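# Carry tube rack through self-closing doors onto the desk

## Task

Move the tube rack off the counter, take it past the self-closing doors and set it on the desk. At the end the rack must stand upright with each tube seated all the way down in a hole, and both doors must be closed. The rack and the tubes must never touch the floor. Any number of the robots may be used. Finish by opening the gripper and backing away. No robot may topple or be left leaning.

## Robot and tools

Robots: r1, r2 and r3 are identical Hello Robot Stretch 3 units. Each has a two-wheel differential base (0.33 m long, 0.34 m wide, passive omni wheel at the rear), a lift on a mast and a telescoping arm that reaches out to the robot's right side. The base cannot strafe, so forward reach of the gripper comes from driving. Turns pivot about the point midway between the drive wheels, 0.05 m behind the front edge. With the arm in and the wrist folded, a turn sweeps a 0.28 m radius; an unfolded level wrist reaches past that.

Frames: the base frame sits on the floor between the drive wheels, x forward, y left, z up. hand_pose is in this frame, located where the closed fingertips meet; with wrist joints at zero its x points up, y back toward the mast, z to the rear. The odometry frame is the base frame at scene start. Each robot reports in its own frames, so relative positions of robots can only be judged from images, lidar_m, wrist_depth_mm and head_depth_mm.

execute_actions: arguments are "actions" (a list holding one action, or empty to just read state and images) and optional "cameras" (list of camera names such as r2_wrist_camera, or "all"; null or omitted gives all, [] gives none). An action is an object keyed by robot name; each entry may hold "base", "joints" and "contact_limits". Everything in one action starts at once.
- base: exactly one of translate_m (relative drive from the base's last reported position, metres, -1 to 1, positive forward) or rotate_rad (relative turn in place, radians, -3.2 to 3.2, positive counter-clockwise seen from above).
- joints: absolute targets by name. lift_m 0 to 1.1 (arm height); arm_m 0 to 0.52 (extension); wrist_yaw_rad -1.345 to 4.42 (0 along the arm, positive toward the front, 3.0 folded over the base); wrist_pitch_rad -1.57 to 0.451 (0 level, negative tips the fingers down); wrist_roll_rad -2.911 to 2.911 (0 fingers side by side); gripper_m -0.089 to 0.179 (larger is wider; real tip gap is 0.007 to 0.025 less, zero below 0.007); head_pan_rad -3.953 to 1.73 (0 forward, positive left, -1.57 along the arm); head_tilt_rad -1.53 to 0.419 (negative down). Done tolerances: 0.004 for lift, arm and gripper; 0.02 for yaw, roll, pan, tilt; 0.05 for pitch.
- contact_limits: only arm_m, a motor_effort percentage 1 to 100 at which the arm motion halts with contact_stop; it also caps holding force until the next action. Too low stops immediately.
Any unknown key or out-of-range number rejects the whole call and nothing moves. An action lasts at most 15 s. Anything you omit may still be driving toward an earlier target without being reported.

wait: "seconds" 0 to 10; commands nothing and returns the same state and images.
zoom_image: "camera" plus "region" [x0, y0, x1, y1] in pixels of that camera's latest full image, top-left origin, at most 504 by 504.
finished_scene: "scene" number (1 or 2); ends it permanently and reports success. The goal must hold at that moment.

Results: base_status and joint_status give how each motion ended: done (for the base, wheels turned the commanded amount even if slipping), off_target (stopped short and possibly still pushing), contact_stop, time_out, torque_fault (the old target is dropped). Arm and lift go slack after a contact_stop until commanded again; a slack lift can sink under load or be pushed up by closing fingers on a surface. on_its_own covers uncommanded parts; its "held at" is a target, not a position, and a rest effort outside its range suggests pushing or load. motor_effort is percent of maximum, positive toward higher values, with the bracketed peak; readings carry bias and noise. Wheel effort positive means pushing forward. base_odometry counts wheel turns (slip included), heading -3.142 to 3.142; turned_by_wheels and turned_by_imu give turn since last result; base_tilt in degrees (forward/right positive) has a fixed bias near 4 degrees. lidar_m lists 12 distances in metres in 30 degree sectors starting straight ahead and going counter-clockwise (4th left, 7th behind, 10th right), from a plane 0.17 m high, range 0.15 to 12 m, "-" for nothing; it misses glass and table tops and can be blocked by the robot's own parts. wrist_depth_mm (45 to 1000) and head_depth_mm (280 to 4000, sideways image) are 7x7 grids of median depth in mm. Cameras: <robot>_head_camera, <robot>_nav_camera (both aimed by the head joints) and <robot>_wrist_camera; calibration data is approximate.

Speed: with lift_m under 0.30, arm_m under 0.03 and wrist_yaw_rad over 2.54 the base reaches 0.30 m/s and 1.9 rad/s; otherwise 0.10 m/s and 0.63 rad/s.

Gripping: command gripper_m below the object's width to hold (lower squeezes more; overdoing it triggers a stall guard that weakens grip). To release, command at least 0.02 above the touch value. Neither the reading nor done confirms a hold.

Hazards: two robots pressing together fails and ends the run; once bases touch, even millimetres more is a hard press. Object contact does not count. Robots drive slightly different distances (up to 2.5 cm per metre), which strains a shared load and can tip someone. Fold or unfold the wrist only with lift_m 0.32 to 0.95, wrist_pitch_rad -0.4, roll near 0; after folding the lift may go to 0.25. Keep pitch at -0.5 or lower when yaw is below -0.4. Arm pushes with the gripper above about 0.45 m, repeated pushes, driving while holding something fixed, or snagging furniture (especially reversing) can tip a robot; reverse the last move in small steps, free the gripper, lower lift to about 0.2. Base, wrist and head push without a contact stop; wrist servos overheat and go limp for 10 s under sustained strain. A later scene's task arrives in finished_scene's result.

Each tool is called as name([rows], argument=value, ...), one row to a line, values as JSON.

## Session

execute_actions(actions=[])

Scene clock: 0.00 s.
r1.base_odometry: x=+0.000 y=+0.000 heading=+0.000 (m, m, rad; r1's odometry frame)
r1.turned_by_wheels: +0.000 (rad since the last result)
r1.turned_by_imu: +0.000 (rad since the last result)
r1.base_tilt: forward=+0.1 right=+0.1 (deg)
r1.lidar_m: 1.06 1.06 1.05 1.14 1.74 1.56 2.63 2.12 2.10 1.23 0.99 0.98
r1.head_depth_mm: 940 932 929 921 917 906 900 / 1008 995 986 985 976 969 965 / 1081 1072 1064 1055 1048 1036 1027 / 1163 1153 1150 1136 1128 1117 1107 / 1271 1251 1242 1230 1219 1213 1199 / 1308 1322 1311 1303 1308 1294 1295 / 1172 1178 1183 1192 1191 1203 1211
r1.base_status: not commanded
r1.joint_positions: lift_m=+0.473 arm_m=-0.001 wrist_yaw_rad=+2.833 wrist_pitch_rad=-0.582 wrist_roll_rad=+0.016 gripper_m=+0.037 head_pan_rad=-0.016 head_tilt_rad=-0.001
r1.joint_status: not commanded
r1.motor_effort: left_wheel=+0 right_wheel=+1 lift_m=+39 arm_m=+0 wrist_yaw_rad=+0 wrist_pitch_rad=+5 wrist_roll_rad=+0 gripper_m=+0 head_pan_rad=+0 head_tilt_rad=+3 (%)
r1.hand_pose: x=+0.0399 y=+0.0470 z=+0.4511 quat_wxyz=(+0.306, +0.705, +0.094, +0.633) (m; r1's base frame)
r1.wrist_depth_mm: - - - - - 882 836 / - - - - - - 879 / - - 969 959 952 935 918 / 863 - 841 811 826 820 801 / 719 712 718 725 731 692 712 / 641 620 - 622 620 614 615 / 579 577 - 572 561 548 552
r2.base_odometry: x=+0.000 y=+0.000 heading=+0.000 (m, m, rad; r2's odometry frame)
r2.turned_by_wheels: +0.000 (rad since the last result)
r2.turned_by_imu: +0.000 (rad since the last result)
r2.base_tilt: forward=+1.2 right=+1.3 (deg)
r2.lidar_m: 0.92 0.91 0.98 1.49 2.77 2.83 2.25 2.22 1.75 1.40 1.38 1.16
r2.head_depth_mm: 1110 1105 1105 1106 1111 1106 1113 / 1052 1046 1050 1049 1053 1052 1055 / 1003 1006 1001 1008 1000 1004 1000 / 958 958 957 963 956 955 958 / 916 917 913 917 919 913 921 / 883 878 878 879 881 881 876 / 845 845 843 842 845 842 845
r2.base_status: not commanded
r2.joint_positions: lift_m=+0.528 arm_m=+0.003 wrist_yaw_rad=+2.994 wrist_pitch_rad=-0.338 wrist_roll_rad=+0.018 gripper_m=+0.037 head_pan_rad=-0.018 head_tilt_rad=-0.007
r2.joint_status: not commanded
r2.motor_effort: left_wheel=+0 right_wheel=+1 lift_m=+26 arm_m=-1 wrist_yaw_rad=+1 wrist_pitch_rad=+8 wrist_roll_rad=+0 gripper_m=-1 head_pan_rad=+0 head_tilt_rad=+2 (%)
r2.hand_pose: x=+0.0130 y=+0.0836 z=+0.5591 quat_wxyz=(+0.171, +0.710, +0.066, +0.680) (m; r2's base frame)
r2.wrist_depth_mm: - - - - - 904 729 / - - - - - 932 760 / - - - - - 991 763 / - - - - - - 795 / - - - - - - 843 / 897 900 - 868 842 870 812 / 747 753 - 737 730 734 721
r3.base_odometry: x=+0.000 y=+0.000 heading=+0.000 (m, m, rad; r3's odometry frame)
r3.turned_by_wheels: +0.000 (rad since the last result)
r3.turned_by_imu: +0.000 (rad since the last result)
r3.base_tilt: forward=+1.7 right=-0.8 (deg)
r3.lidar_m: 2.07 1.99 1.96 2.22 2.72 1.56 1.50 1.20 1.18 1.29 1.96 1.61
r3.head_depth_mm: 1884 2097 2093 2083 2004 2059 2039 / 1901 2240 2242 2236 1983 2205 2181 / 1903 2428 2397 2407 2254 2387 2263 / 1923 2611 2641 2611 2526 2519 2031 / 1935 2576 2626 2674 2627 2688 2224 / 1935 2353 2345 2356 2387 2389 2233 / 1964 2115 2150 2163 2169 2168 2124
r3.base_status: not commanded
r3.joint_positions: lift_m=+0.326 arm_m=+0.000 wrist_yaw_rad=+3.035 wrist_pitch_rad=-0.526 wrist_roll_rad=+0.014 gripper_m=+0.037 head_pan_rad=+0.010 head_tilt_rad=-0.020
r3.joint_status: not commanded
r3.motor_effort: left_wheel=+0 right_wheel=+1 lift_m=+26 arm_m=+0 wrist_yaw_rad=+1 wrist_pitch_rad=+4 wrist_roll_rad=+0 gripper_m=+0 head_pan_rad=+0 head_tilt_rad=+2 (%)
r3.hand_pose: x=+0.0010 y=+0.0630 z=+0.3155 quat_wxyz=(+0.221, +0.696, +0.146, +0.667) (m; r3's base frame)
r3.wrist_depth_mm: - - - - - - - / 982 984 985 984 954 973 988 / 792 784 788 782 785 779 774 / 662 662 651 657 644 651 641 / 561 566 - 579 578 563 553 / 493 - - - 476 488 489 / - - - - 433 433 432
pictures: r1_head_camera (sideways: a quarter turn clockwise sets it upright), r1_nav_camera (sideways: a quarter turn counterclockwise sets it upright), r1_wrist_camera, r2_head_camera (sideways: a quarter turn clockwise sets it upright), r2_nav_camera (sideways: a quarter turn counterclockwise sets it upright), r2_wrist_camera, r3_head_camera (sideways: a quarter turn clockwise sets it upright), r3_nav_camera (sideways: a quarter turn counterclockwise sets it upright), r3_wrist_camera
camera_calibration (this result's frames):
r1_head_camera: T_world_to_cam=[[0.0333332, -0.0288342, -0.999028, 1.32352], [0.0443866, 0.99864, -0.027342, 0.0387915], [0.998458, -0.043432, 0.0345677, -0.0945425], [0, 0, 0, 1]] pos_world=[0.0485578, -0.00468227, 1.32656]
r1_nav_camera: T_world_to_cam=[[0.0381337, 0.0384589, 0.998532, -1.26046], [0.0249708, -0.998984, 0.0375227, 0.00585828], [0.998961, 0.0235033, -0.0390553, 0.00293415], [0, 0, 0, 1]] pos_world=[0.0449886, 0.0542593, 1.2585]
r1_wrist_camera: T_world_to_cam=[[0.964744, -0.262207, -0.0227, -0.00996887], [-0.205456, -0.696411, -0.687605, 0.377287], [0.164487, 0.668027, -0.72573, 0.458371], [0, 0, 0, 1]] pos_world=[0.0117375, -0.0460714, 0.591852]
r2_head_camera: T_world_to_cam=[[0.0114556, 0.0259313, -0.999598, 1.32252], [0.0452206, 0.998627, 0.0264244, -0.0347161], [0.998911, -0.0455051, 0.0102673, -0.0655327], [0, 0, 0, 1]] pos_world=[0.0518809, -0.00260826, 1.32358]
r2_nav_camera: T_world_to_cam=[[0.00490037, 0.00595159, 0.99997, -1.25826], [-0.0473423, -0.99886, 0.00617699, 0.0414901], [0.998867, -0.0473712, -0.00461302, -0.0388752], [0, 0, 0, 1]] pos_world=[0.0469613, 0.0470898, 1.25778]
r2_wrist_camera: T_world_to_cam=[[0.992092, -0.123592, -0.0218768, 0.0141654], [-0.0811237, -0.49841, -0.863137, 0.551554], [0.0957733, 0.858086, -0.504495, 0.370076], [0, 0, 0, 1]] pos_world=[-0.00475257, -0.0409059, 0.663079]
r3_head_camera: T_world_to_cam=[[-0.0474372, -0.0190399, -0.998693, 1.32207], [-0.0658288, 0.997704, -0.0158942, 0.0258246], [0.996703, 0.0649888, -0.0485816, 0.0139653], [0, 0, 0, 1]] pos_world=[0.0504958, -0.00150089, 1.32143]
r3_nav_camera: T_world_to_cam=[[0.0762369, -0.042114, 0.9962, -1.25378], [0.0427938, -0.998049, -0.045467, 0.111647], [0.996171, 0.0460975, -0.0742859, 0.0436299], [0, 0, 0, 1]] pos_world=[0.0473433, 0.056616, 1.25733]
r3_wrist_camera: T_world_to_cam=[[0.991336, -0.130212, -0.0172308, 0.0125989], [-0.0995247, -0.659059, -0.745477, 0.30357], [0.0857139, 0.740734, -0.666308, 0.32958], [0, 0, 0, 1]] pos_world=[-0.0105266, -0.0424198, 0.446123]
Images, in order (width x height): r1_head_camera 896x504, r1_nav_camera 672x504, r1_wrist_camera 644x364, r2_head_camera 896x504, r2_nav_camera 672x504, r2_wrist_camera 644x364, r3_head_camera 896x504, r3_nav_camera 672x504, r3_wrist_camera 644x364.

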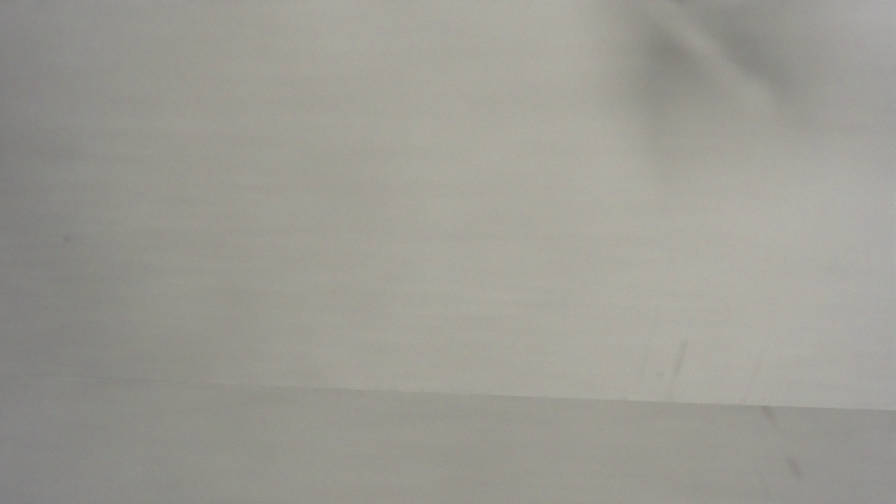

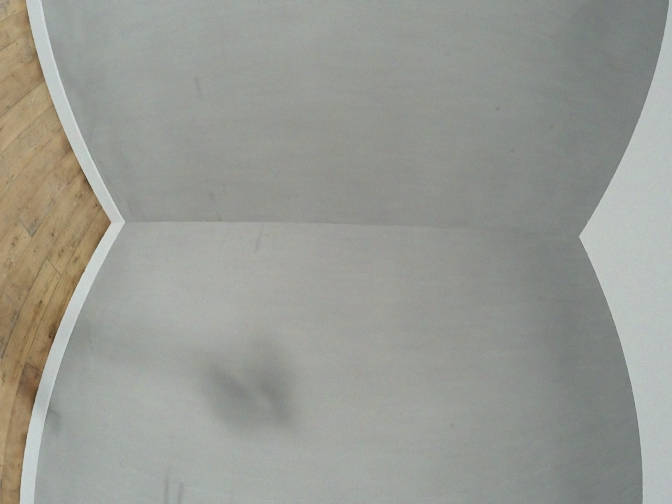

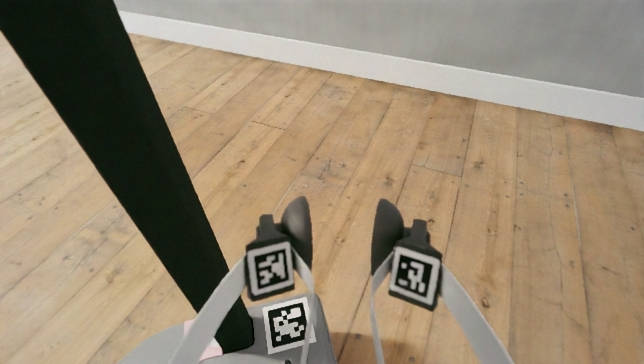

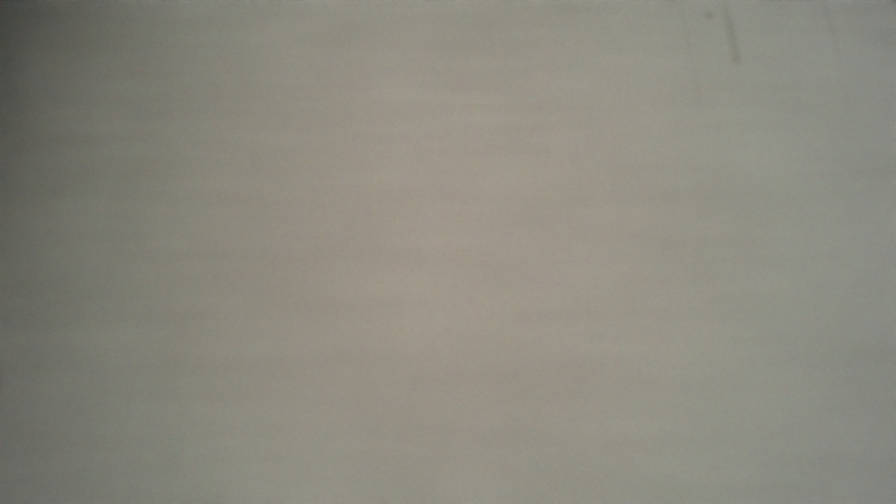

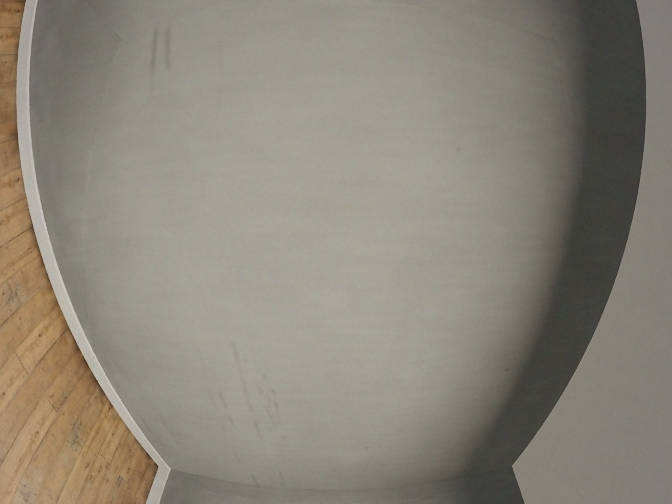

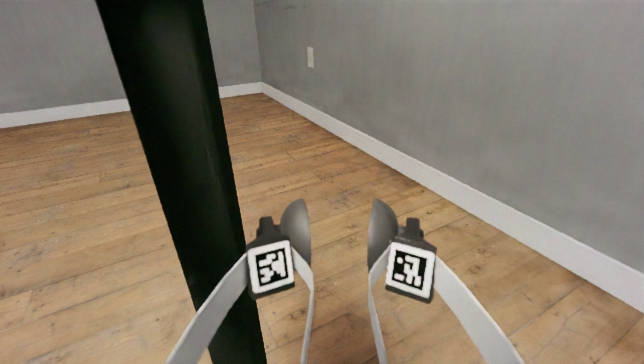

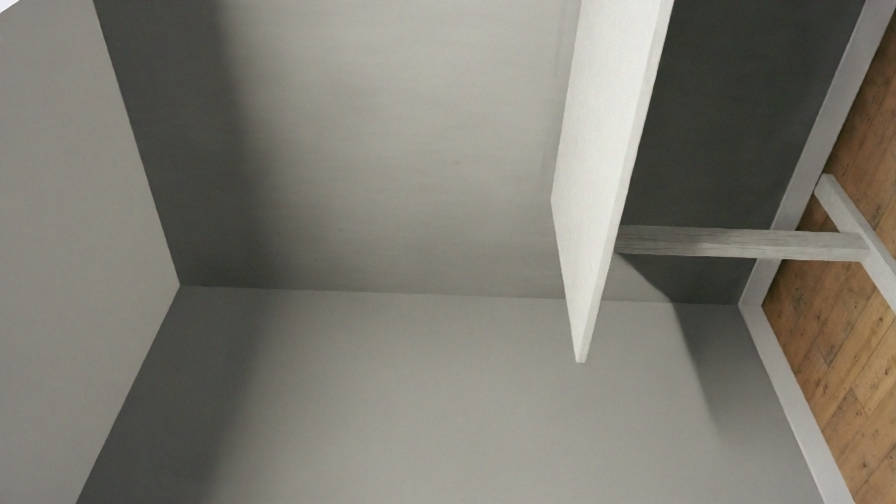

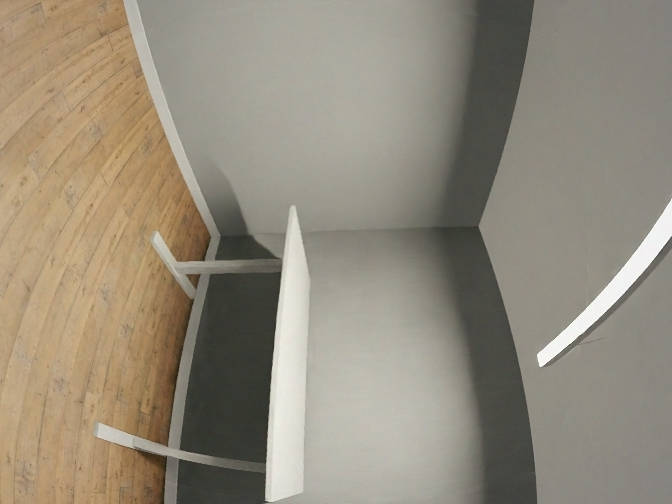

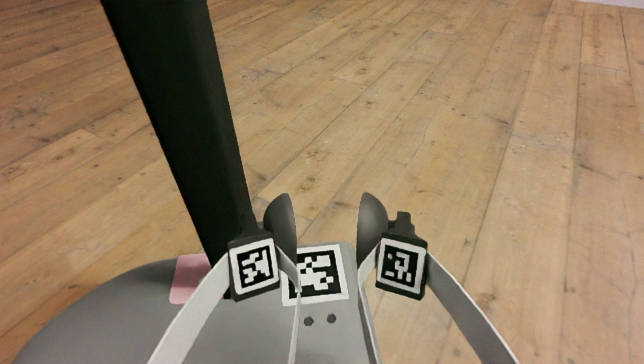

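execute_actions([
  {"r1":{"base":{"rotate_rad":-2.85},"joints":{"head_pan_rad":0.3,"head_tilt_rad":-0.6,"lift_m":0.27}},"r2":{"base":{"rotate_rad":0.9},"joints":{"head_pan_rad":-2.7,"head_tilt_rad":-0.3,"lift_m":0.27}},"r3":{"base":{"rotate_rad":1.42},"joints":{"head_pan_rad":-0.4,"head_tilt_rad":-0.6,"lift_m":0.27}}},
], cameras=["r2_nav_camera","r2_head_camera"])

execute_actions([
  {"r2":{"base":{"translate_m":-1}},"r3":{"base":{"translate_m":1}},"r1":{"base":{"translate_m":0.4}}},
], cameras=["r1_nav_camera","r2_nav_camera","r3_nav_camera","r2_head_camera"])

Scene clock: 11.83 s.
r1.base_odometry: x=+0.000 y=+0.000 heading=-2.850 (m, m, rad; r1's odometry frame)
r1.turned_by_wheels: -2.850 (rad since the last result)
r1.turned_by_imu: -2.829 (rad since the last result)
r1.base_tilt: forward=+0.1 right=+0.1 (deg)
r1.lidar_m: 2.31 2.10 1.53 1.04 0.98 0.99 1.12 1.05 1.07 1.37 1.60 3.29
r1.head_depth_mm: 2067 2296 2565 2421 1832 1488 1244 / 2013 2263 2519 2392 1835 1479 1247 / 1952 2164 2443 2357 1806 1472 1229 / 1882 2078 2330 2339 1790 1463 1225 / 1776 1958 2181 2308 1779 1447 1219 / 1721 1896 2103 2235 1769 1443 1211 / 1668 1837 2015 2161 1756 1428 1206
r1.base_status: done
r1.joint_positions: lift_m=+0.270 arm_m=-0.001 wrist_yaw_rad=+2.833 wrist_pitch_rad=-0.582 wrist_roll_rad=+0.016 gripper_m=+0.037 head_pan_rad=+0.293 head_tilt_rad=-0.593
r1.joint_status: all done
r1.motor_effort: left_wheel=+4(13) right_wheel=-2(5) lift_m=+26(30) arm_m=+0(0) wrist_yaw_rad=+1(0) wrist_pitch_rad=+5(5) wrist_roll_rad=-1(0) gripper_m=-1(1) head_pan_rad=+4(31) head_tilt_rad=-2(38) (%)
r1.hand_pose: x=+0.0399 y=+0.0469 z=+0.2482 quat_wxyz=(+0.306, +0.705, +0.094, +0.633) (m; r1's base frame)
r1.wrist_depth_mm: - 928 - - 963 962 954 / - 794 777 783 769 745 755 / 646 - 628 632 641 633 615 / 550 - 540 533 537 527 530 / 485 - - 473 477 460 457 / - - - 413 404 416 410 / - - - - 371 365 368
r2.base_odometry: x=+0.000 y=+0.000 heading=+0.900 (m, m, rad; r2's odometry frame)
r2.turned_by_wheels: +0.900 (rad since the last result)
r2.turned_by_imu: +0.911 (rad since the last result)
r2.base_tilt: forward=+1.1 right=+1.4 (deg)
r2.lidar_m: 0.94 1.27 2.75 2.85 2.33 2.22 2.00 1.44 1.38 1.31 0.95 0.91
r2.head_depth_mm: 2532 2644 2697 2304 2605 2091 1657 / 2517 2666 2748 2062 2219 2073 1630 / 2351 2492 2519 1902 2029 2095 1641 / 2199 2307 2385 1768 1876 1940 1638 / 2059 2132 2241 1667 1725 1846 1647 / 1941 2032 2092 1545 1601 1683 1643 / 1833 1909 1989 1476 1495 1562 1638
r2.base_status: done
r2.joint_positions: lift_m=+0.270 arm_m=+0.003 wrist_yaw_rad=+2.994 wrist_pitch_rad=-0.339 wrist_roll_rad=+0.018 gripper_m=+0.037 head_pan_rad=-2.693 head_tilt_rad=-0.297
r2.joint_status: all done
r2.motor_effort: left_wheel=-2(5) right_wheel=+4(6) lift_m=+15(21) arm_m=-1(1) wrist_yaw_rad=+0(0) wrist_pitch_rad=+8(9) wrist_roll_rad=+0(0) gripper_m=+0(1) head_pan_rad=-5(60) head_tilt_rad=-1(22) (%)
r2.hand_pose: x=+0.0130 y=+0.0835 z=+0.3012 quat_wxyz=(+0.171, +0.710, +0.067, +0.680) (m; r2's base frame)
r2.wrist_depth_mm: - - - - - - - / - - - - - - - / - - - - - - - / 875 872 863 860 851 829 843 / 672 672 - 655 665 658 636 / 542 539 - 536 512 530 521 / 454 479 - - 441 448 442
r3.base_odometry: x=+0.000 y=+0.000 heading=+1.420 (m, m, rad; r3's odometry frame)
r3.turned_by_wheels: +1.420 (rad since the last result)
r3.turned_by_imu: +1.402 (rad since the last result)
r3.base_tilt: forward=+1.7 right=-0.8 (deg)
r3.lidar_m: 2.11 2.76 1.68 1.71 1.23 1.19 1.22 1.65 1.61 2.06 2.06 1.96
r3.head_depth_mm: 1597 1754 1925 2126 1821 1490 1259 / 1618 1778 1975 2151 1816 1481 1250 / 1673 1831 2033 2193 1833 1481 1250 / 1741 1895 2101 2259 1825 1482 1254 / 1781 1943 2150 2305 1825 1486 1248 / 1782 1977 2171 2333 1824 1483 1252 / 1808 2006 2200 2306 1808 1491 1248
r3.base_status: done
r3.joint_positions: lift_m=+0.270 arm_m=+0.000 wrist_yaw_rad=+3.035 wrist_pitch_rad=-0.528 wrist_roll_rad=+0.014 gripper_m=+0.037 head_pan_rad=-0.393 head_tilt_rad=-0.593
r3.joint_status: all done
r3.motor_effort: left_wheel=-4(10) right_wheel=+6(17) lift_m=+23(24) arm_m=+1(0) wrist_yaw_rad=+0(0) wrist_pitch_rad=+5(5) wrist_roll_rad=+0(0) gripper_m=+0(0) head_pan_rad=-3(36) head_tilt_rad=-3(27) (%)
r3.hand_pose: x=+0.0010 y=+0.0628 z=+0.2589 quat_wxyz=(+0.222, +0.696, +0.147, +0.667) (m; r3's base frame)
r3.wrist_depth_mm: - - - - - - - / 861 856 853 845 860 849 855 / 684 683 682 685 666 685 678 / 571 568 565 565 566 560 568 / 490 519 - - 499 487 484 / - - - - 416 428 425 / - - - - 379 376 377
pictures: r2_head_camera (sideways: a quarter turn clockwise sets it upright), r2_nav_camera (sideways: a quarter turn counterclockwise sets it upright)
camera_calibration (this result's frames):
r2_head_camera: T_world_to_cam=[[0.25872, 0.0955582, -0.961214, 1.27067], [0.40315, -0.914966, 0.0175511, -0.0253392], [-0.877801, -0.392054, -0.275244, 0.317569], [0, 0, 0, 1]] pos_world=[-0.0397693, -0.020103, 1.30924]
r2_nav_camera: T_world_to_cam=[[-0.258487, -0.131152, 0.95707, -1.20043], [-0.409816, 0.912056, 0.0143, 0.0331298], [-0.874777, -0.388527, -0.289503, 0.343394], [0, 0, 0, 1]] pos_world=[0.00367482, -0.0542377, 1.24783]
Images, in order (width x height): r2_head_camera 896x504, r2_nav_camera 672x504.

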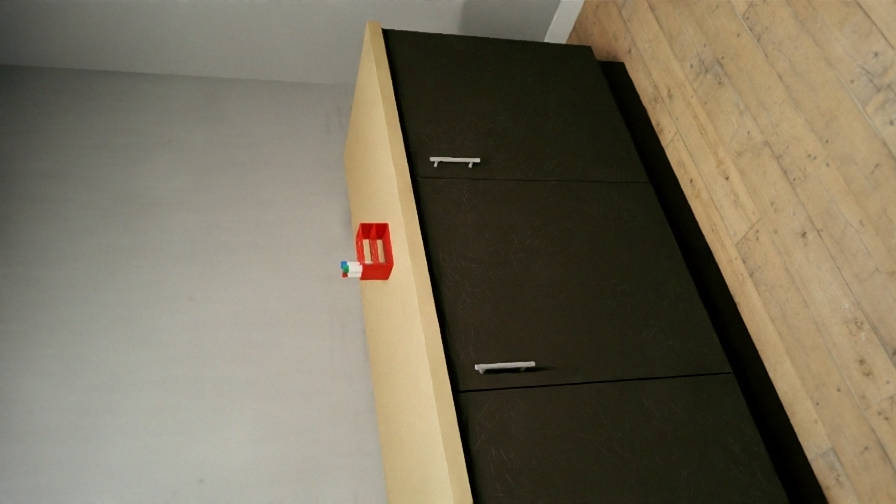

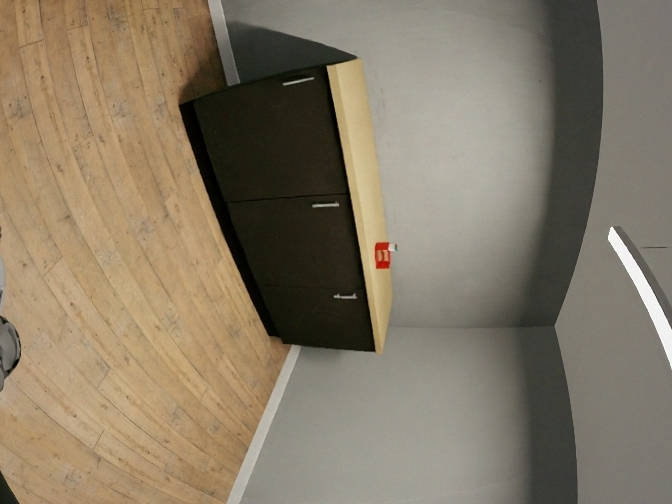

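Scene clock: 16.83 s.
r1.base_odometry: x=-0.383 y=-0.115 heading=-2.850 (m, m, rad; r1's odometry frame)
r1.turned_by_wheels: +0.000 (rad since the last result)
r1.turned_by_imu: +0.001 (rad since the last result)
r1.base_tilt: forward=+0.2 right=+0.1 (deg)
r1.lidar_m: 1.97 1.77 1.80 1.29 1.21 1.23 1.47 1.37 1.40 1.79 3.09 1.04
r1.head_depth_mm: 1780 1932 2158 2311 1849 1494 1245 / 1714 1914 2145 2303 1840 1476 1243 / 1659 1826 2074 2264 1812 1474 1233 / 1595 1779 1980 2164 1797 1454 1220 / 1529 1689 1877 2091 1780 1449 1223 / 1459 1591 1761 1983 1757 1426 1214 / 1410 1551 1711 1904 1747 1421 1206
r1.base_status: done
r1.joint_positions: lift_m=+0.270 arm_m=-0.001 wrist_yaw_rad=+2.833 wrist_pitch_rad=-0.582 wrist_roll_rad=+0.016 gripper_m=+0.037 head_pan_rad=+0.293 head_tilt_rad=-0.594
r1.joint_status: not commanded
r1.motor_effort: left_wheel=+4(14) right_wheel=-2(5) lift_m=+27(26) arm_m=+1(0) wrist_yaw_rad=+0(0) wrist_pitch_rad=+5(6) wrist_roll_rad=-1(0) gripper_m=+0(1) head_pan_rad=+4(4) head_tilt_rad=-3(3) (%)
r1.hand_pose: x=+0.0399 y=+0.0469 z=+0.2482 quat_wxyz=(+0.306, +0.705, +0.094, +0.633) (m; r1's base frame)
r1.wrist_depth_mm: - - - - 986 998 928 / - 786 785 774 772 758 771 / 657 - 644 632 625 637 617 / 553 - 535 542 530 518 522 / 481 - - 473 474 463 460 / - - - 414 404 413 406 / - - - - 370 370 366
r2.base_odometry: x=-0.622 y=-0.783 heading=+0.900 (m, m, rad; r2's odometry frame)
r2.turned_by_wheels: +0.000 (rad since the last result)
r2.turned_by_imu: -0.006 (rad since the last result)
r2.base_tilt: forward=+1.0 right=+1.4 (deg)
r2.lidar_m: 1.84 2.49 3.22 1.96 1.41 1.34 1.39 0.93 0.90 0.93 1.87 1.79
r2.head_depth_mm: 1507 1555 1614 1680 1755 1828 1646 / 1671 1727 1795 1827 1925 1947 1639 / 1753 1844 1935 1369 1272 1373 1502 / 1660 1723 1824 1371 1184 1256 1333 / 1547 1617 1705 1387 1085 1151 1224 / 1454 1516 1584 1388 1020 1065 1128 / 1374 1435 1503 1403 968 999 1051
r2.base_status: done
r2.joint_positions: lift_m=+0.270 arm_m=+0.003 wrist_yaw_rad=+2.994 wrist_pitch_rad=-0.339 wrist_roll_rad=+0.018 gripper_m=+0.037 head_pan_rad=-2.693 head_tilt_rad=-0.297
r2.joint_status: not commanded
r2.motor_effort: left_wheel=-2(9) right_wheel=+4(6) lift_m=+15(15) arm_m=-1(1) wrist_yaw_rad=+0(0) wrist_pitch_rad=+8(8) wrist_roll_rad=+0(0) gripper_m=-1(1) head_pan_rad=-6(5) head_tilt_rad=-2(1) (%)
r2.hand_pose: x=+0.0130 y=+0.0835 z=+0.3012 quat_wxyz=(+0.171, +0.710, +0.067, +0.680) (m; r2's base frame)
r2.wrist_depth_mm: - - - - - - - / - - - - - - - / - - - - - - - / 889 883 887 872 843 819 841 / 664 662 - 654 672 650 652 / 536 543 - 532 503 528 513 / 451 481 - - 442 444 439
r3.base_odometry: x=+0.151 y=+0.989 heading=+1.420 (m, m, rad; r3's odometry frame)
r3.turned_by_wheels: +0.000 (rad since the last result)
r3.turned_by_imu: +0.006 (rad since the last result)
r3.base_tilt: forward=+1.7 right=-0.7 (deg)
r3.lidar_m: 1.21 1.54 2.20 1.17 2.14 2.06 2.13 2.25 2.16 1.57 1.14 1.17
r3.head_depth_mm: 930 1020 1127 1256 1407 1473 1255 / 947 1036 1140 1284 1451 1479 1253 / 960 1059 1167 1312 1482 1484 1258 / 972 1071 1191 1335 1523 1476 1248 / 990 1094 1212 1363 1562 1482 1253 / 1004 1106 1235 1396 1563 1493 1252 / 1016 1103 1209 1334 1542 1482 1248
r3.base_status: done
r3.joint_positions: lift_m=+0.270 arm_m=+0.000 wrist_yaw_rad=+3.035 wrist_pitch_rad=-0.528 wrist_roll_rad=+0.014 gripper_m=+0.037 head_pan_rad=-0.393 head_tilt_rad=-0.594
r3.joint_status: not commanded
r3.motor_effort: left_wheel=-4(8) right_wheel=+6(15) lift_m=+23(23) arm_m=+0(1) wrist_yaw_rad=+0(0) wrist_pitch_rad=+4(5) wrist_roll_rad=+0(0) gripper_m=+0(0) head_pan_rad=-4(4) head_tilt_rad=-2(2) (%)
r3.hand_pose: x=+0.0010 y=+0.0628 z=+0.2589 quat_wxyz=(+0.222, +0.696, +0.147, +0.667) (m; r3's base frame)
r3.wrist_depth_mm: - - - - - - - / 859 854 838 854 849 857 846 / 683 686 683 683 684 671 680 / 575 566 570 567 568 565 572 / 490 521 - - 506 489 486 / - - - - 416 427 426 / - - - - 379 379 378
pictures: r1_nav_camera (sideways: a quarter turn counterclockwise sets it upright), r2_head_camera (sideways: a quarter turn clockwise sets it upright), r2_nav_camera (sideways: a quarter turn counterclockwise sets it upright), r3_nav_camera (sideways: a quarter turn counterclockwise sets it upright)
camera_calibration (this result's frames):
r1_nav_camera: T_world_to_cam=[[0.552091, 0.20737, 0.807584, -1.01428], [0.340905, -0.940061, 0.00833297, 0.041951], [0.760906, 0.270709, -0.589693, 0.721006], [0, 0, 0, 1]] pos_world=[-0.00294189, 0.0545857, 1.24394]
r2_head_camera: T_world_to_cam=[[0.259333, 0.0957916, -0.961026, 1.27042], [0.402954, -0.915052, 0.0175281, -0.025308], [-0.87771, -0.391795, -0.275903, 0.318426], [0, 0, 0, 1]] pos_world=[-0.0397779, -0.020096, 1.3092]
r2_nav_camera: T_world_to_cam=[[-0.259105, -0.131385, 0.956871, -1.20016], [-0.409641, 0.912134, 0.014318, 0.0331052], [-0.874676, -0.388264, -0.290159, 0.344246], [0, 0, 0, 1]] pos_world=[0.00369726, -0.0542211, 1.24782]
r3_nav_camera: T_world_to_cam=[[0.541631, -0.271036, 0.795723, -0.994929], [-0.380134, -0.923251, -0.0557253, 0.127543], [0.749756, -0.272299, -0.603091, 0.733319], [0, 0, 0, 1]] pos_world=[0.0375569, 0.0477746, 1.24105]
Images, in order (width x height): r1_nav_camera 672x504, r2_head_camera 896x504, r2_nav_camera 672x504, r3_nav_camera 672x504.

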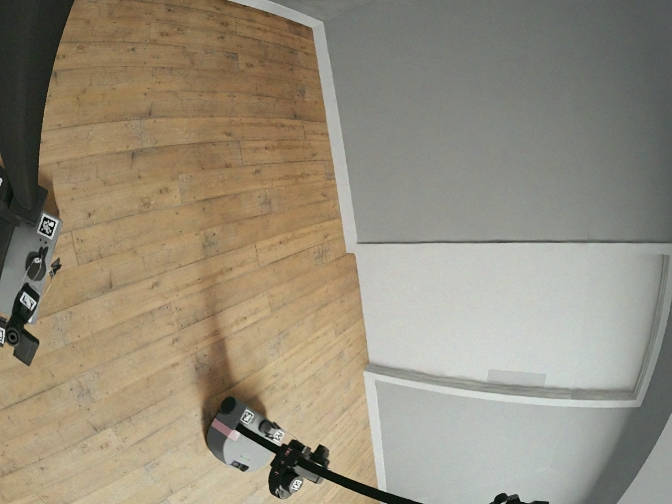

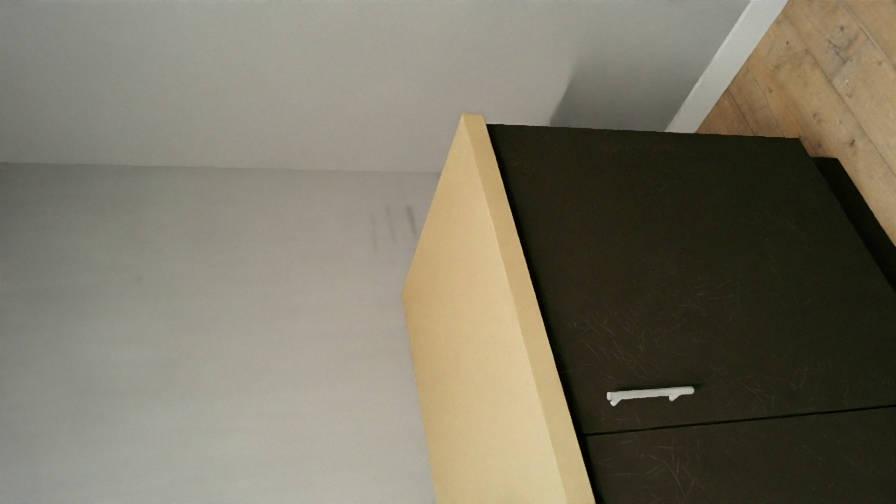

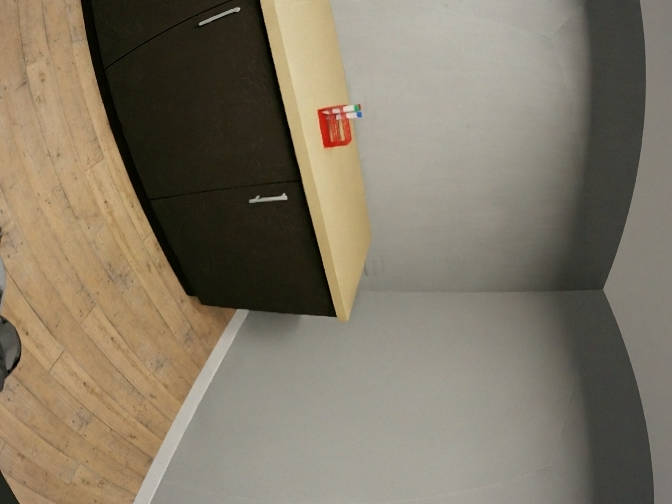

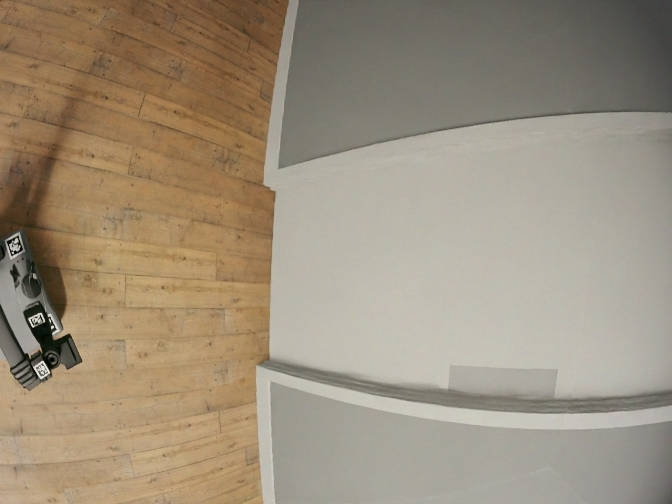

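execute_actions([
  {"r2":{"base":{"rotate_rad":0.77},"joints":{"head_pan_rad":-1.57,"head_tilt_rad":-0.55}},"r3":{"base":{"rotate_rad":2.58},"joints":{"head_pan_rad":-3.1,"head_tilt_rad":-1}}},
], cameras=[])

execute_actions([
  {"r2":{"base":{"translate_m":-0.45},"joints":{"lift_m":0.7,"wrist_pitch_rad":-0.4}},"r3":{"base":{"translate_m":-0.8}},"r1":{"base":{"rotate_rad":-0.35},"joints":{"head_pan_rad":0.6}}},
], cameras=["r3_nav_camera"])

execute_actions([
  {"r2":{"base":{"rotate_rad":-1.55},"joints":{"lift_m":0.93,"wrist_yaw_rad":0,"gripper_m":0.179}},"r3":{"base":{"translate_m":-0.25},"joints":{"lift_m":0.31}},"r1":{"base":{"translate_m":0.7}}},
], cameras=["r3_nav_camera","r1_nav_camera","r2_wrist_camera","r2_head_camera"])

Scene clock: 35.93 s.
r1.base_odometry: x=-0.383 y=-0.115 heading=-2.850 (m, m, rad; r1's odometry frame)
r1.turned_by_wheels: +0.000 (rad since the last result)
r1.turned_by_imu: +0.001 (rad since the last result)
r1.base_tilt: forward=+0.1 right=+0.1 (deg)
r1.lidar_m: 1.97 1.77 1.80 1.29 1.21 1.23 1.47 1.37 1.40 1.80 3.08 1.16
r1.head_depth_mm: 1772 1938 2155 2329 1835 1405 1250 / 1716 1913 2150 2291 1817 1483 1245 / 1670 1836 2071 2258 1805 1468 1236 / 1606 1775 1999 2158 1793 1454 1230 / 1528 1698 1870 2062 1782 1450 1221 / 1455 1588 1755 1977 1773 1438 1211 / 1410 1547 1700 1902 1744 1420 1207
r1.base_status: not commanded
r1.joint_positions: lift_m=+0.270 arm_m=-0.001 wrist_yaw_rad=+2.833 wrist_pitch_rad=-0.582 wrist_roll_rad=+0.016 gripper_m=+0.037 head_pan_rad=+0.293 head_tilt_rad=-0.594
r1.joint_status: not commanded
r1.motor_effort: left_wheel=+4(3) right_wheel=-2(2) lift_m=+26(26) arm_m=+0(1) wrist_yaw_rad=+0(1) wrist_pitch_rad=+5(6) wrist_roll_rad=-1(1) gripper_m=+0(1) head_pan_rad=+4(4) head_tilt_rad=-3(3) (%)
r1.hand_pose: x=+0.0399 y=+0.0469 z=+0.2482 quat_wxyz=(+0.306, +0.705, +0.094, +0.633) (m; r1's base frame)
r1.wrist_depth_mm: - - - - 977 949 969 / - 797 784 765 778 761 741 / 660 - 635 655 641 628 610 / 554 - 554 548 536 538 533 / 480 - - 469 473 457 461 / - - - 413 403 401 413 / - - - - 365 364 365
r2.base_odometry: x=-0.622 y=-0.783 heading=+1.670 (m, m, rad; r2's odometry frame)
r2.turned_by_wheels: +0.770 (rad since the last result)
r2.turned_by_imu: +0.778 (rad since the last result)
r2.base_tilt: forward=+1.1 right=+1.4 (deg)
r2.lidar_m: 3.24 2.87 1.59 1.35 1.35 1.06 0.90 0.90 1.02 1.79 1.79 2.03
r2.head_depth_mm: 1780 1958 2166 2356 1958 1591 1334 / 1723 1909 2101 2323 1959 1591 1326 / 1680 1834 2024 2237 1971 1595 1340 / 1635 1773 1964 2183 1955 1596 1343 / 1587 1716 1885 2088 1948 1594 1340 / 1542 1683 1825 1998 1959 1595 1336 / 1507 1623 1792 1977 1967 1596 1345
r2.base_status: done
r2.joint_positions: lift_m=+0.270 arm_m=+0.003 wrist_yaw_rad=+2.994 wrist_pitch_rad=-0.339 wrist_roll_rad=+0.018 gripper_m=+0.037 head_pan_rad=-1.577 head_tilt_rad=-0.544
r2.joint_status: all done
r2.motor_effort: left_wheel=-2(8) right_wheel=+3(10) lift_m=+15(15) arm_m=-1(1) wrist_yaw_rad=+0(0) wrist_pitch_rad=+8(8) wrist_roll_rad=+0(0) gripper_m=-1(1) head_pan_rad=+4(60) head_tilt_rad=-2(20) (%)
r2.hand_pose: x=+0.0130 y=+0.0835 z=+0.3012 quat_wxyz=(+0.171, +0.710, +0.067, +0.680) (m; r2's base frame)
r2.wrist_depth_mm: - - - - - - - / - - - - - - - / - - - - - - - / 886 875 869 879 857 827 836 / 675 667 - 651 687 641 638 / 550 534 - 536 518 522 526 / 460 478 - - 445 433 443
r3.base_odometry: x=+0.151 y=+0.989 heading=-2.284 (m, m, rad; r3's odometry frame)
r3.turned_by_wheels: +2.580 (rad since the last result)
r3.turned_by_imu: +2.545 (rad since the last result)
r3.base_tilt: forward=+1.8 right=-0.8 (deg)
r3.lidar_m: 2.06 2.12 2.25 2.15 1.62 1.14 1.17 1.20 1.50 2.20 1.16 2.17
r3.head_depth_mm: 1068 1224 1429 1526 1348 1213 1126 / 1072 1253 1532 1531 1353 1235 - / 1078 1271 1532 1539 1361 1256 - / 1081 1276 1555 1536 1352 1234 - / 1091 1290 1574 1537 1360 1217 - / 1094 1291 1582 1538 1353 1219 1120 / 1099 1303 1544 1548 1373 1222 1105
r3.base_status: done
r3.joint_positions: lift_m=+0.270 arm_m=+0.000 wrist_yaw_rad=+3.035 wrist_pitch_rad=-0.528 wrist_roll_rad=+0.014 gripper_m=+0.037 head_pan_rad=-3.093 head_tilt_rad=-0.988
r3.joint_status: all done
r3.motor_effort: left_wheel=-4(12) right_wheel=+6(16) lift_m=+23(23) arm_m=+0(0) wrist_yaw_rad=+1(0) wrist_pitch_rad=+5(5) wrist_roll_rad=+0(0) gripper_m=+0(0) head_pan_rad=-3(57) head_tilt_rad=-4(26) (%)
r3.hand_pose: x=+0.0010 y=+0.0627 z=+0.2589 quat_wxyz=(+0.222, +0.696, +0.147, +0.667) (m; r3's base frame)
r3.wrist_depth_mm: - - - - - - - / 849 848 857 863 845 852 845 / 685 685 684 684 679 676 670 / 570 569 567 568 564 572 566 / 488 518 - - 501 486 487 / - - - - 416 430 424 / - - - - 380 379 381
pictures: none
No camera images: the call's "cameras" was empty. Leave "cameras" out to get every camera's image.

Scene clock: 41.90 s.
r1.base_odometry: x=-0.383 y=-0.115 heading=+3.084 (m, m, rad; r1's odometry frame)
r1.turned_by_wheels: -0.350 (rad since the last result)
r1.turned_by_imu: -0.346 (rad since the last result)
r1.base_tilt: forward=+0.2 right=+0.2 (deg)
r1.lidar_m: 2.33 1.76 1.77 1.58 1.23 1.21 1.29 1.40 1.38 1.46 2.14 3.08
r1.head_depth_mm: 1581 1986 2256 2432 1838 1494 1252 / 1755 1954 2058 2122 1825 1481 1242 / 1691 1889 2071 2072 1809 1467 1234 / 1630 1813 2028 2204 1805 1457 1228 / 1580 1743 1928 2108 1781 1447 1225 / 1465 1612 1775 1983 1763 1436 1210 / 1423 1555 1705 1903 1756 1432 1201
r1.base_status: done
r1.joint_positions: lift_m=+0.270 arm_m=-0.001 wrist_yaw_rad=+2.833 wrist_pitch_rad=-0.582 wrist_roll_rad=+0.016 gripper_m=+0.037 head_pan_rad=+0.593 head_tilt_rad=-0.594
r1.joint_status: all done
r1.motor_effort: left_wheel=+3(11) right_wheel=-2(7) lift_m=+26(26) arm_m=+0(1) wrist_yaw_rad=+0(0) wrist_pitch_rad=+5(5) wrist_roll_rad=-1(1) gripper_m=+0(1) head_pan_rad=+4(30) head_tilt_rad=-3(4) (%)
r1.hand_pose: x=+0.0399 y=+0.0469 z=+0.2482 quat_wxyz=(+0.306, +0.705, +0.094, +0.633) (m; r1's base frame)
r1.wrist_depth_mm: - - - - 996 936 935 / - 773 777 778 764 753 751 / 650 - 630 638 644 623 608 / 559 - 538 552 535 535 524 / 484 - - 464 477 462 460 / - - - 411 401 416 403 / - - - - 364 363 361
r2.base_odometry: x=-0.578 y=-1.231 heading=+1.669 (m, m, rad; r2's odometry frame)
r2.turned_by_wheels: +0.000 (rad since the last result)
r2.turned_by_imu: -0.003 (rad since the last result)
r2.base_tilt: forward=+1.1 right=+1.3 (deg)
r2.lidar_m: 3.62 2.60 1.44 1.22 1.22 0.55 0.47 0.46 0.53 0.88 1.92 2.18
r2.head_depth_mm: 1715 1816 1067 851 889 941 998 / 1870 2014 1080 1023 1090 1175 1281 / 1810 1983 2161 2318 1851 1548 1337 / 1773 1928 2084 2316 1972 1599 1335 / 1710 1874 2066 2256 1970 1595 1348 / 1664 1805 1976 2193 1964 1585 1339 / 1615 1775 1923 2125 1959 1584 1347
r2.base_status: done
r2.joint_positions: lift_m=+0.700 arm_m=+0.003 wrist_yaw_rad=+2.994 wrist_pitch_rad=-0.414 wrist_roll_rad=+0.018 gripper_m=+0.037 head_pan_rad=-1.577 head_tilt_rad=-0.544
r2.joint_status: all done
r2.motor_effort: left_wheel=-2(9) right_wheel=+3(7) lift_m=+32(34) arm_m=-1(0) wrist_yaw_rad=+0(0) wrist_pitch_rad=+8(8) wrist_roll_rad=+0(0) gripper_m=-1(0) head_pan_rad=+5(4) head_tilt_rad=-3(4) (%)
r2.hand_pose: x=+0.0117 y=+0.0749 z=+0.7131 quat_wxyz=(+0.197, +0.706, +0.093, +0.673) (m; r2's base frame)
r2.wrist_depth_mm: 954 - - - - - - / - - - - - - - / - - - - - - - / - - - - - - - / - - - - - - - / 865 - - 993 971 - - / 846 878 - 862 869 879 853
r3.base_odometry: x=+0.674 y=+1.594 heading=-2.284 (m, m, rad; r3's odometry frame)
r3.turned_by_wheels: +0.000 (rad since the last result)
r3.turned_by_imu: -0.003 (rad since the last result)
r3.base_tilt: forward=+1.7 right=-0.8 (deg)
r3.lidar_m: 2.86 2.94 2.62 1.38 0.43 0.38 0.36 0.37 0.50 0.99 2.30 1.77
r3.head_depth_mm: 312 367 447 568 780 1069 1127 / 313 369 449 573 789 1159 - / 315 371 453 576 798 1099 - / 316 373 455 581 808 1199 - / 318 376 458 586 816 1195 - / 319 378 461 593 827 1185 1120 / 321 379 464 597 839 1188 1103
r3.base_status: done
r3.joint_positions: lift_m=+0.270 arm_m=+0.000 wrist_yaw_rad=+3.035 wrist_pitch_rad=-0.528 wrist_roll_rad=+0.014 gripper_m=+0.037 head_pan_rad=-3.093 head_tilt_rad=-0.989
r3.joint_status: not commanded
r3.motor_effort: left_wheel=-3(14) right_wheel=+5(10) lift_m=+23(23) arm_m=+0(0) wrist_yaw_rad=+0(0) wrist_pitch_rad=+5(5) wrist_roll_rad=+0(0) gripper_m=+0(0) head_pan_rad=-4(5) head_tilt_rad=-4(5) (%)
r3.hand_pose: x=+0.0010 y=+0.0627 z=+0.2589 quat_wxyz=(+0.222, +0.696, +0.147, +0.667) (m; r3's base frame)
r3.wrist_depth_mm: 454 - - - - - - / 441 606 846 858 850 859 847 / 405 599 683 682 680 682 678 / 426 550 573 564 565 564 567 / 462 520 - - 501 483 484 / - - - - 414 429 428 / - - - - 379 381 381
pictures: r3_nav_camera (sideways: a quarter turn counterclockwise sets it upright)
camera_calibration (this result's frames):
r3_nav_camera: T_world_to_cam=[[-0.864915, 0.00121436, 0.501917, -0.603508], [-0.0289987, 0.998206, -0.0523864, 0.121026], [-0.50108, -0.0598648, -0.863328, 1.07937], [0, 0, 0, 1]] pos_world=[0.0223758, -0.0554598, 1.2411]
Images, in order (width x height): r3_nav_camera 672x504.

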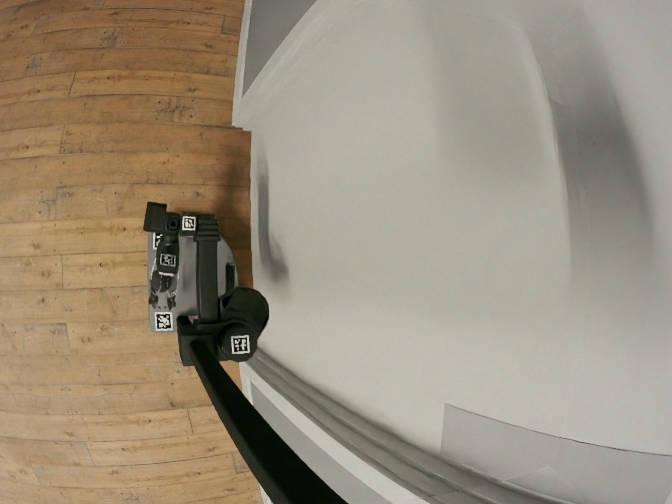

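Scene clock: 46.03 s.
r1.base_odometry: x=-1.082 y=-0.075 heading=+3.084 (m, m, rad; r1's odometry frame)
r1.turned_by_wheels: +0.000 (rad since the last result)
r1.turned_by_imu: +0.000 (rad since the last result)
r1.base_tilt: forward=+0.2 right=+0.1 (deg)
r1.lidar_m: 1.81 1.37 1.37 1.46 1.81 1.78 1.90 1.80 1.77 1.89 2.56 2.62
r1.head_depth_mm: 1364 1529 1748 2010 1835 1494 1248 / 1312 1472 1656 1901 1826 1480 1241 / 2379 1474 1603 1801 1806 1466 1236 / 1256 1583 1756 1989 1737 1458 1227 / 1368 1528 1687 1785 1690 1450 1217 / 1298 1422 1570 1722 1762 1438 1207 / 1219 1329 1458 1607 1691 1427 1201
r1.base_status: done
r1.joint_positions: lift_m=+0.270 arm_m=-0.001 wrist_yaw_rad=+2.833 wrist_pitch_rad=-0.582 wrist_roll_rad=+0.016 gripper_m=+0.037 head_pan_rad=+0.593 head_tilt_rad=-0.594
r1.joint_status: not commanded
r1.motor_effort: left_wheel=+4(14) right_wheel=-2(3) lift_m=+26(26) arm_m=+0(0) wrist_yaw_rad=+0(0) wrist_pitch_rad=+5(6) wrist_roll_rad=+0(1) gripper_m=-1(0) head_pan_rad=+4(4) head_tilt_rad=-3(2) (%)
r1.hand_pose: x=+0.0399 y=+0.0469 z=+0.2481 quat_wxyz=(+0.306, +0.705, +0.094, +0.633) (m; r1's base frame)
r1.wrist_depth_mm: - - - - 967 973 936 / - 792 768 776 761 755 754 / 668 - 641 643 624 627 618 / 562 - 544 543 534 537 536 / 492 - - 465 476 464 457 / - - - 410 403 409 404 / - - - - 366 363 366
r2.base_odometry: x=-0.578 y=-1.231 heading=+0.120 (m, m, rad; r2's odometry frame)
r2.turned_by_wheels: -1.550 (rad since the last result)
r2.turned_by_imu: -1.570 (rad since the last result)
r2.base_tilt: forward=+1.1 right=+1.3 (deg)
r2.lidar_m: 0.90 1.92 2.19 3.65 2.56 1.43 1.22 1.22 0.55 0.47 0.47 0.53
r2.head_depth_mm: 1040 1147 1076 753 645 - - / 1005 1096 1080 754 621 719 - / 982 1067 1078 756 601 - - / 959 1036 1081 752 580 - - / 929 1008 1064 691 582 626 731 / 906 982 1031 665 581 605 687 / 881 957 1012 759 581 577 654
r2.base_status: done
r2.joint_positions: lift_m=+0.930 arm_m=+0.003 wrist_yaw_rad=+0.002 wrist_pitch_rad=-0.415 wrist_roll_rad=+0.018 gripper_m=+0.179 head_pan_rad=-1.577 head_tilt_rad=-0.544
r2.joint_status: all done
r2.motor_effort: left_wheel=+4(7) right_wheel=-2(4) lift_m=+33(33) arm_m=-1(1) wrist_yaw_rad=-2(4) wrist_pitch_rad=+8(8) wrist_roll_rad=+0(0) gripper_m=+0(97) head_pan_rad=+5(5) head_tilt_rad=-3(3) (%)
r2.hand_pose: x=-0.0212 y=-0.3724 z=+0.9430 quat_wxyz=(+0.686, +0.145, -0.698, -0.147) (m; r2's base frame)
r2.wrist_depth_mm: 669 695 740 795 854 914 966 / 585 527 380 544 537 536 512 / 382 373 363 363 356 351 349 / 282 277 274 279 296 323 399 / 233 240 268 324 365 403 479 / 274 314 334 373 421 482 - / 322 340 383 438 504 587 -
r3.base_odometry: x=+0.837 y=+1.783 heading=-2.284 (m, m, rad; r3's odometry frame)
r3.turned_by_wheels: +0.000 (rad since the last result)
r3.turned_by_imu: +0.001 (rad since the last result)
r3.base_tilt: forward=+1.7 right=-0.7 (deg)
r3.lidar_m: 3.12 3.22 2.67 0.31 0.30 0.33 0.27 0.27 0.31 0.50 2.30 1.37
r3.head_depth_mm: - 306 378 500 738 1214 1128 / - 300 365 476 685 1013 - / - 297 352 455 644 - - / - 292 340 435 605 890 - / - 288 328 417 568 866 - / - - 318 400 539 825 1118 / - - 308 385 511 760 1093
r3.base_status: translate_m off_target (by the wheels' count: -0.2498 of -0.2500)
r3.joint_positions: lift_m=+0.310 arm_m=+0.000 wrist_yaw_rad=+3.035 wrist_pitch_rad=-0.528 wrist_roll_rad=+0.014 gripper_m=+0.037 head_pan_rad=-3.094 head_tilt_rad=-0.993
r3.joint_status: all done
r3.on_its_own: left_wheel is at rest, and its effort (-19) is outside its rest range (-18 to +18); right_wheel is at rest, and its effort (-35) is outside its rest range (-18 to +18)
r3.motor_effort: left_wheel=-19(71) right_wheel=-35(80) lift_m=+28(29) arm_m=+0(0) wrist_yaw_rad=+0(1) wrist_pitch_rad=+5(5) wrist_roll_rad=+0(0) gripper_m=+0(0) head_pan_rad=-4(4) head_tilt_rad=-2(5) (%)
r3.hand_pose: x=+0.0010 y=+0.0627 z=+0.2987 quat_wxyz=(+0.222, +0.696, +0.147, +0.667) (m; r3's base frame)
r3.wrist_depth_mm: 811 - 338 - - - - / 856 859 379 953 922 938 963 / 766 727 425 757 747 753 749 / 640 614 478 624 628 629 622 / 542 535 - 563 549 534 537 / 468 - - - 464 471 470 / - - - - 420 418 417
pictures: r1_nav_camera (sideways: a quarter turn counterclockwise sets it upright), r2_head_camera (sideways: a quarter turn clockwise sets it upright), r2_wrist_camera, r3_nav_camera (sideways: a quarter turn counterclockwise sets it upright)
camera_calibration (this result's frames):
r1_nav_camera: T_world_to_cam=[[0.466229, 0.361235, 0.807552, -1.01372], [0.603397, -0.797397, 0.00832991, 0.0403538], [0.646948, 0.483391, -0.589738, 0.72176], [0, 0, 0, 1]] pos_world=[-0.0186664, 0.0494766, 1.24394]
r2_head_camera: T_world_to_cam=[[0.0291891, 0.501245, -0.864813, 1.14627], [0.999035, -0.0430293, 0.00877963, -0.0175504], [-0.0328115, -0.864235, -0.502018, 0.607524], [0, 0, 0, 1]] pos_world=[0.00400857, -0.0502751, 1.29645]
r2_wrist_camera: T_world_to_cam=[[-0.999458, -0.0229596, -0.0235769, -0.0029792], [0.00631775, 0.569236, -0.82215, 1.01361], [0.0322971, -0.821853, -0.568783, 0.391978], [0, 0, 0, 1]] pos_world=[-0.0220411, -0.254903, 1.05622]
r3_nav_camera: T_world_to_cam=[[-0.867161, 0.00191262, 0.498024, -0.598423], [-0.0278348, 0.998243, -0.0522997, 0.120906], [-0.497249, -0.0592146, -0.865585, 1.08228], [0, 0, 0, 1]] pos_world=[0.0225973, -0.0554619, 1.24115]
Images, in order (width x height): r1_nav_camera 672x504, r2_head_camera 896x504, r2_wrist_camera 644x364, r3_nav_camera 672x504.

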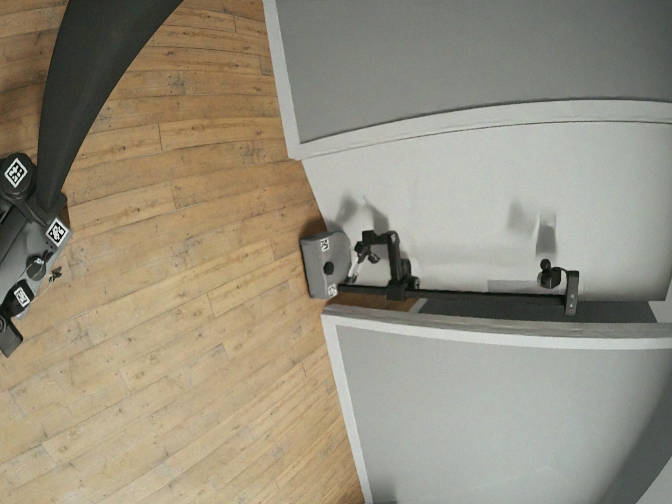

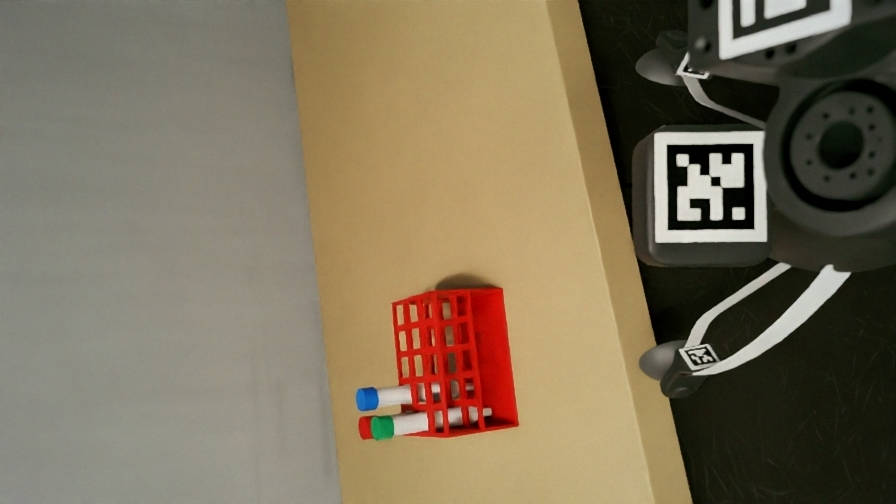

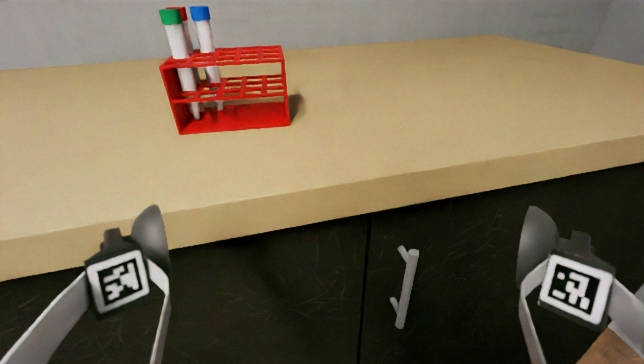

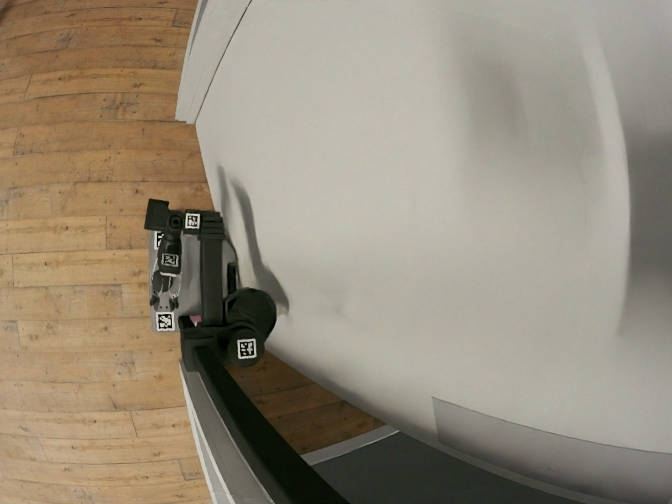

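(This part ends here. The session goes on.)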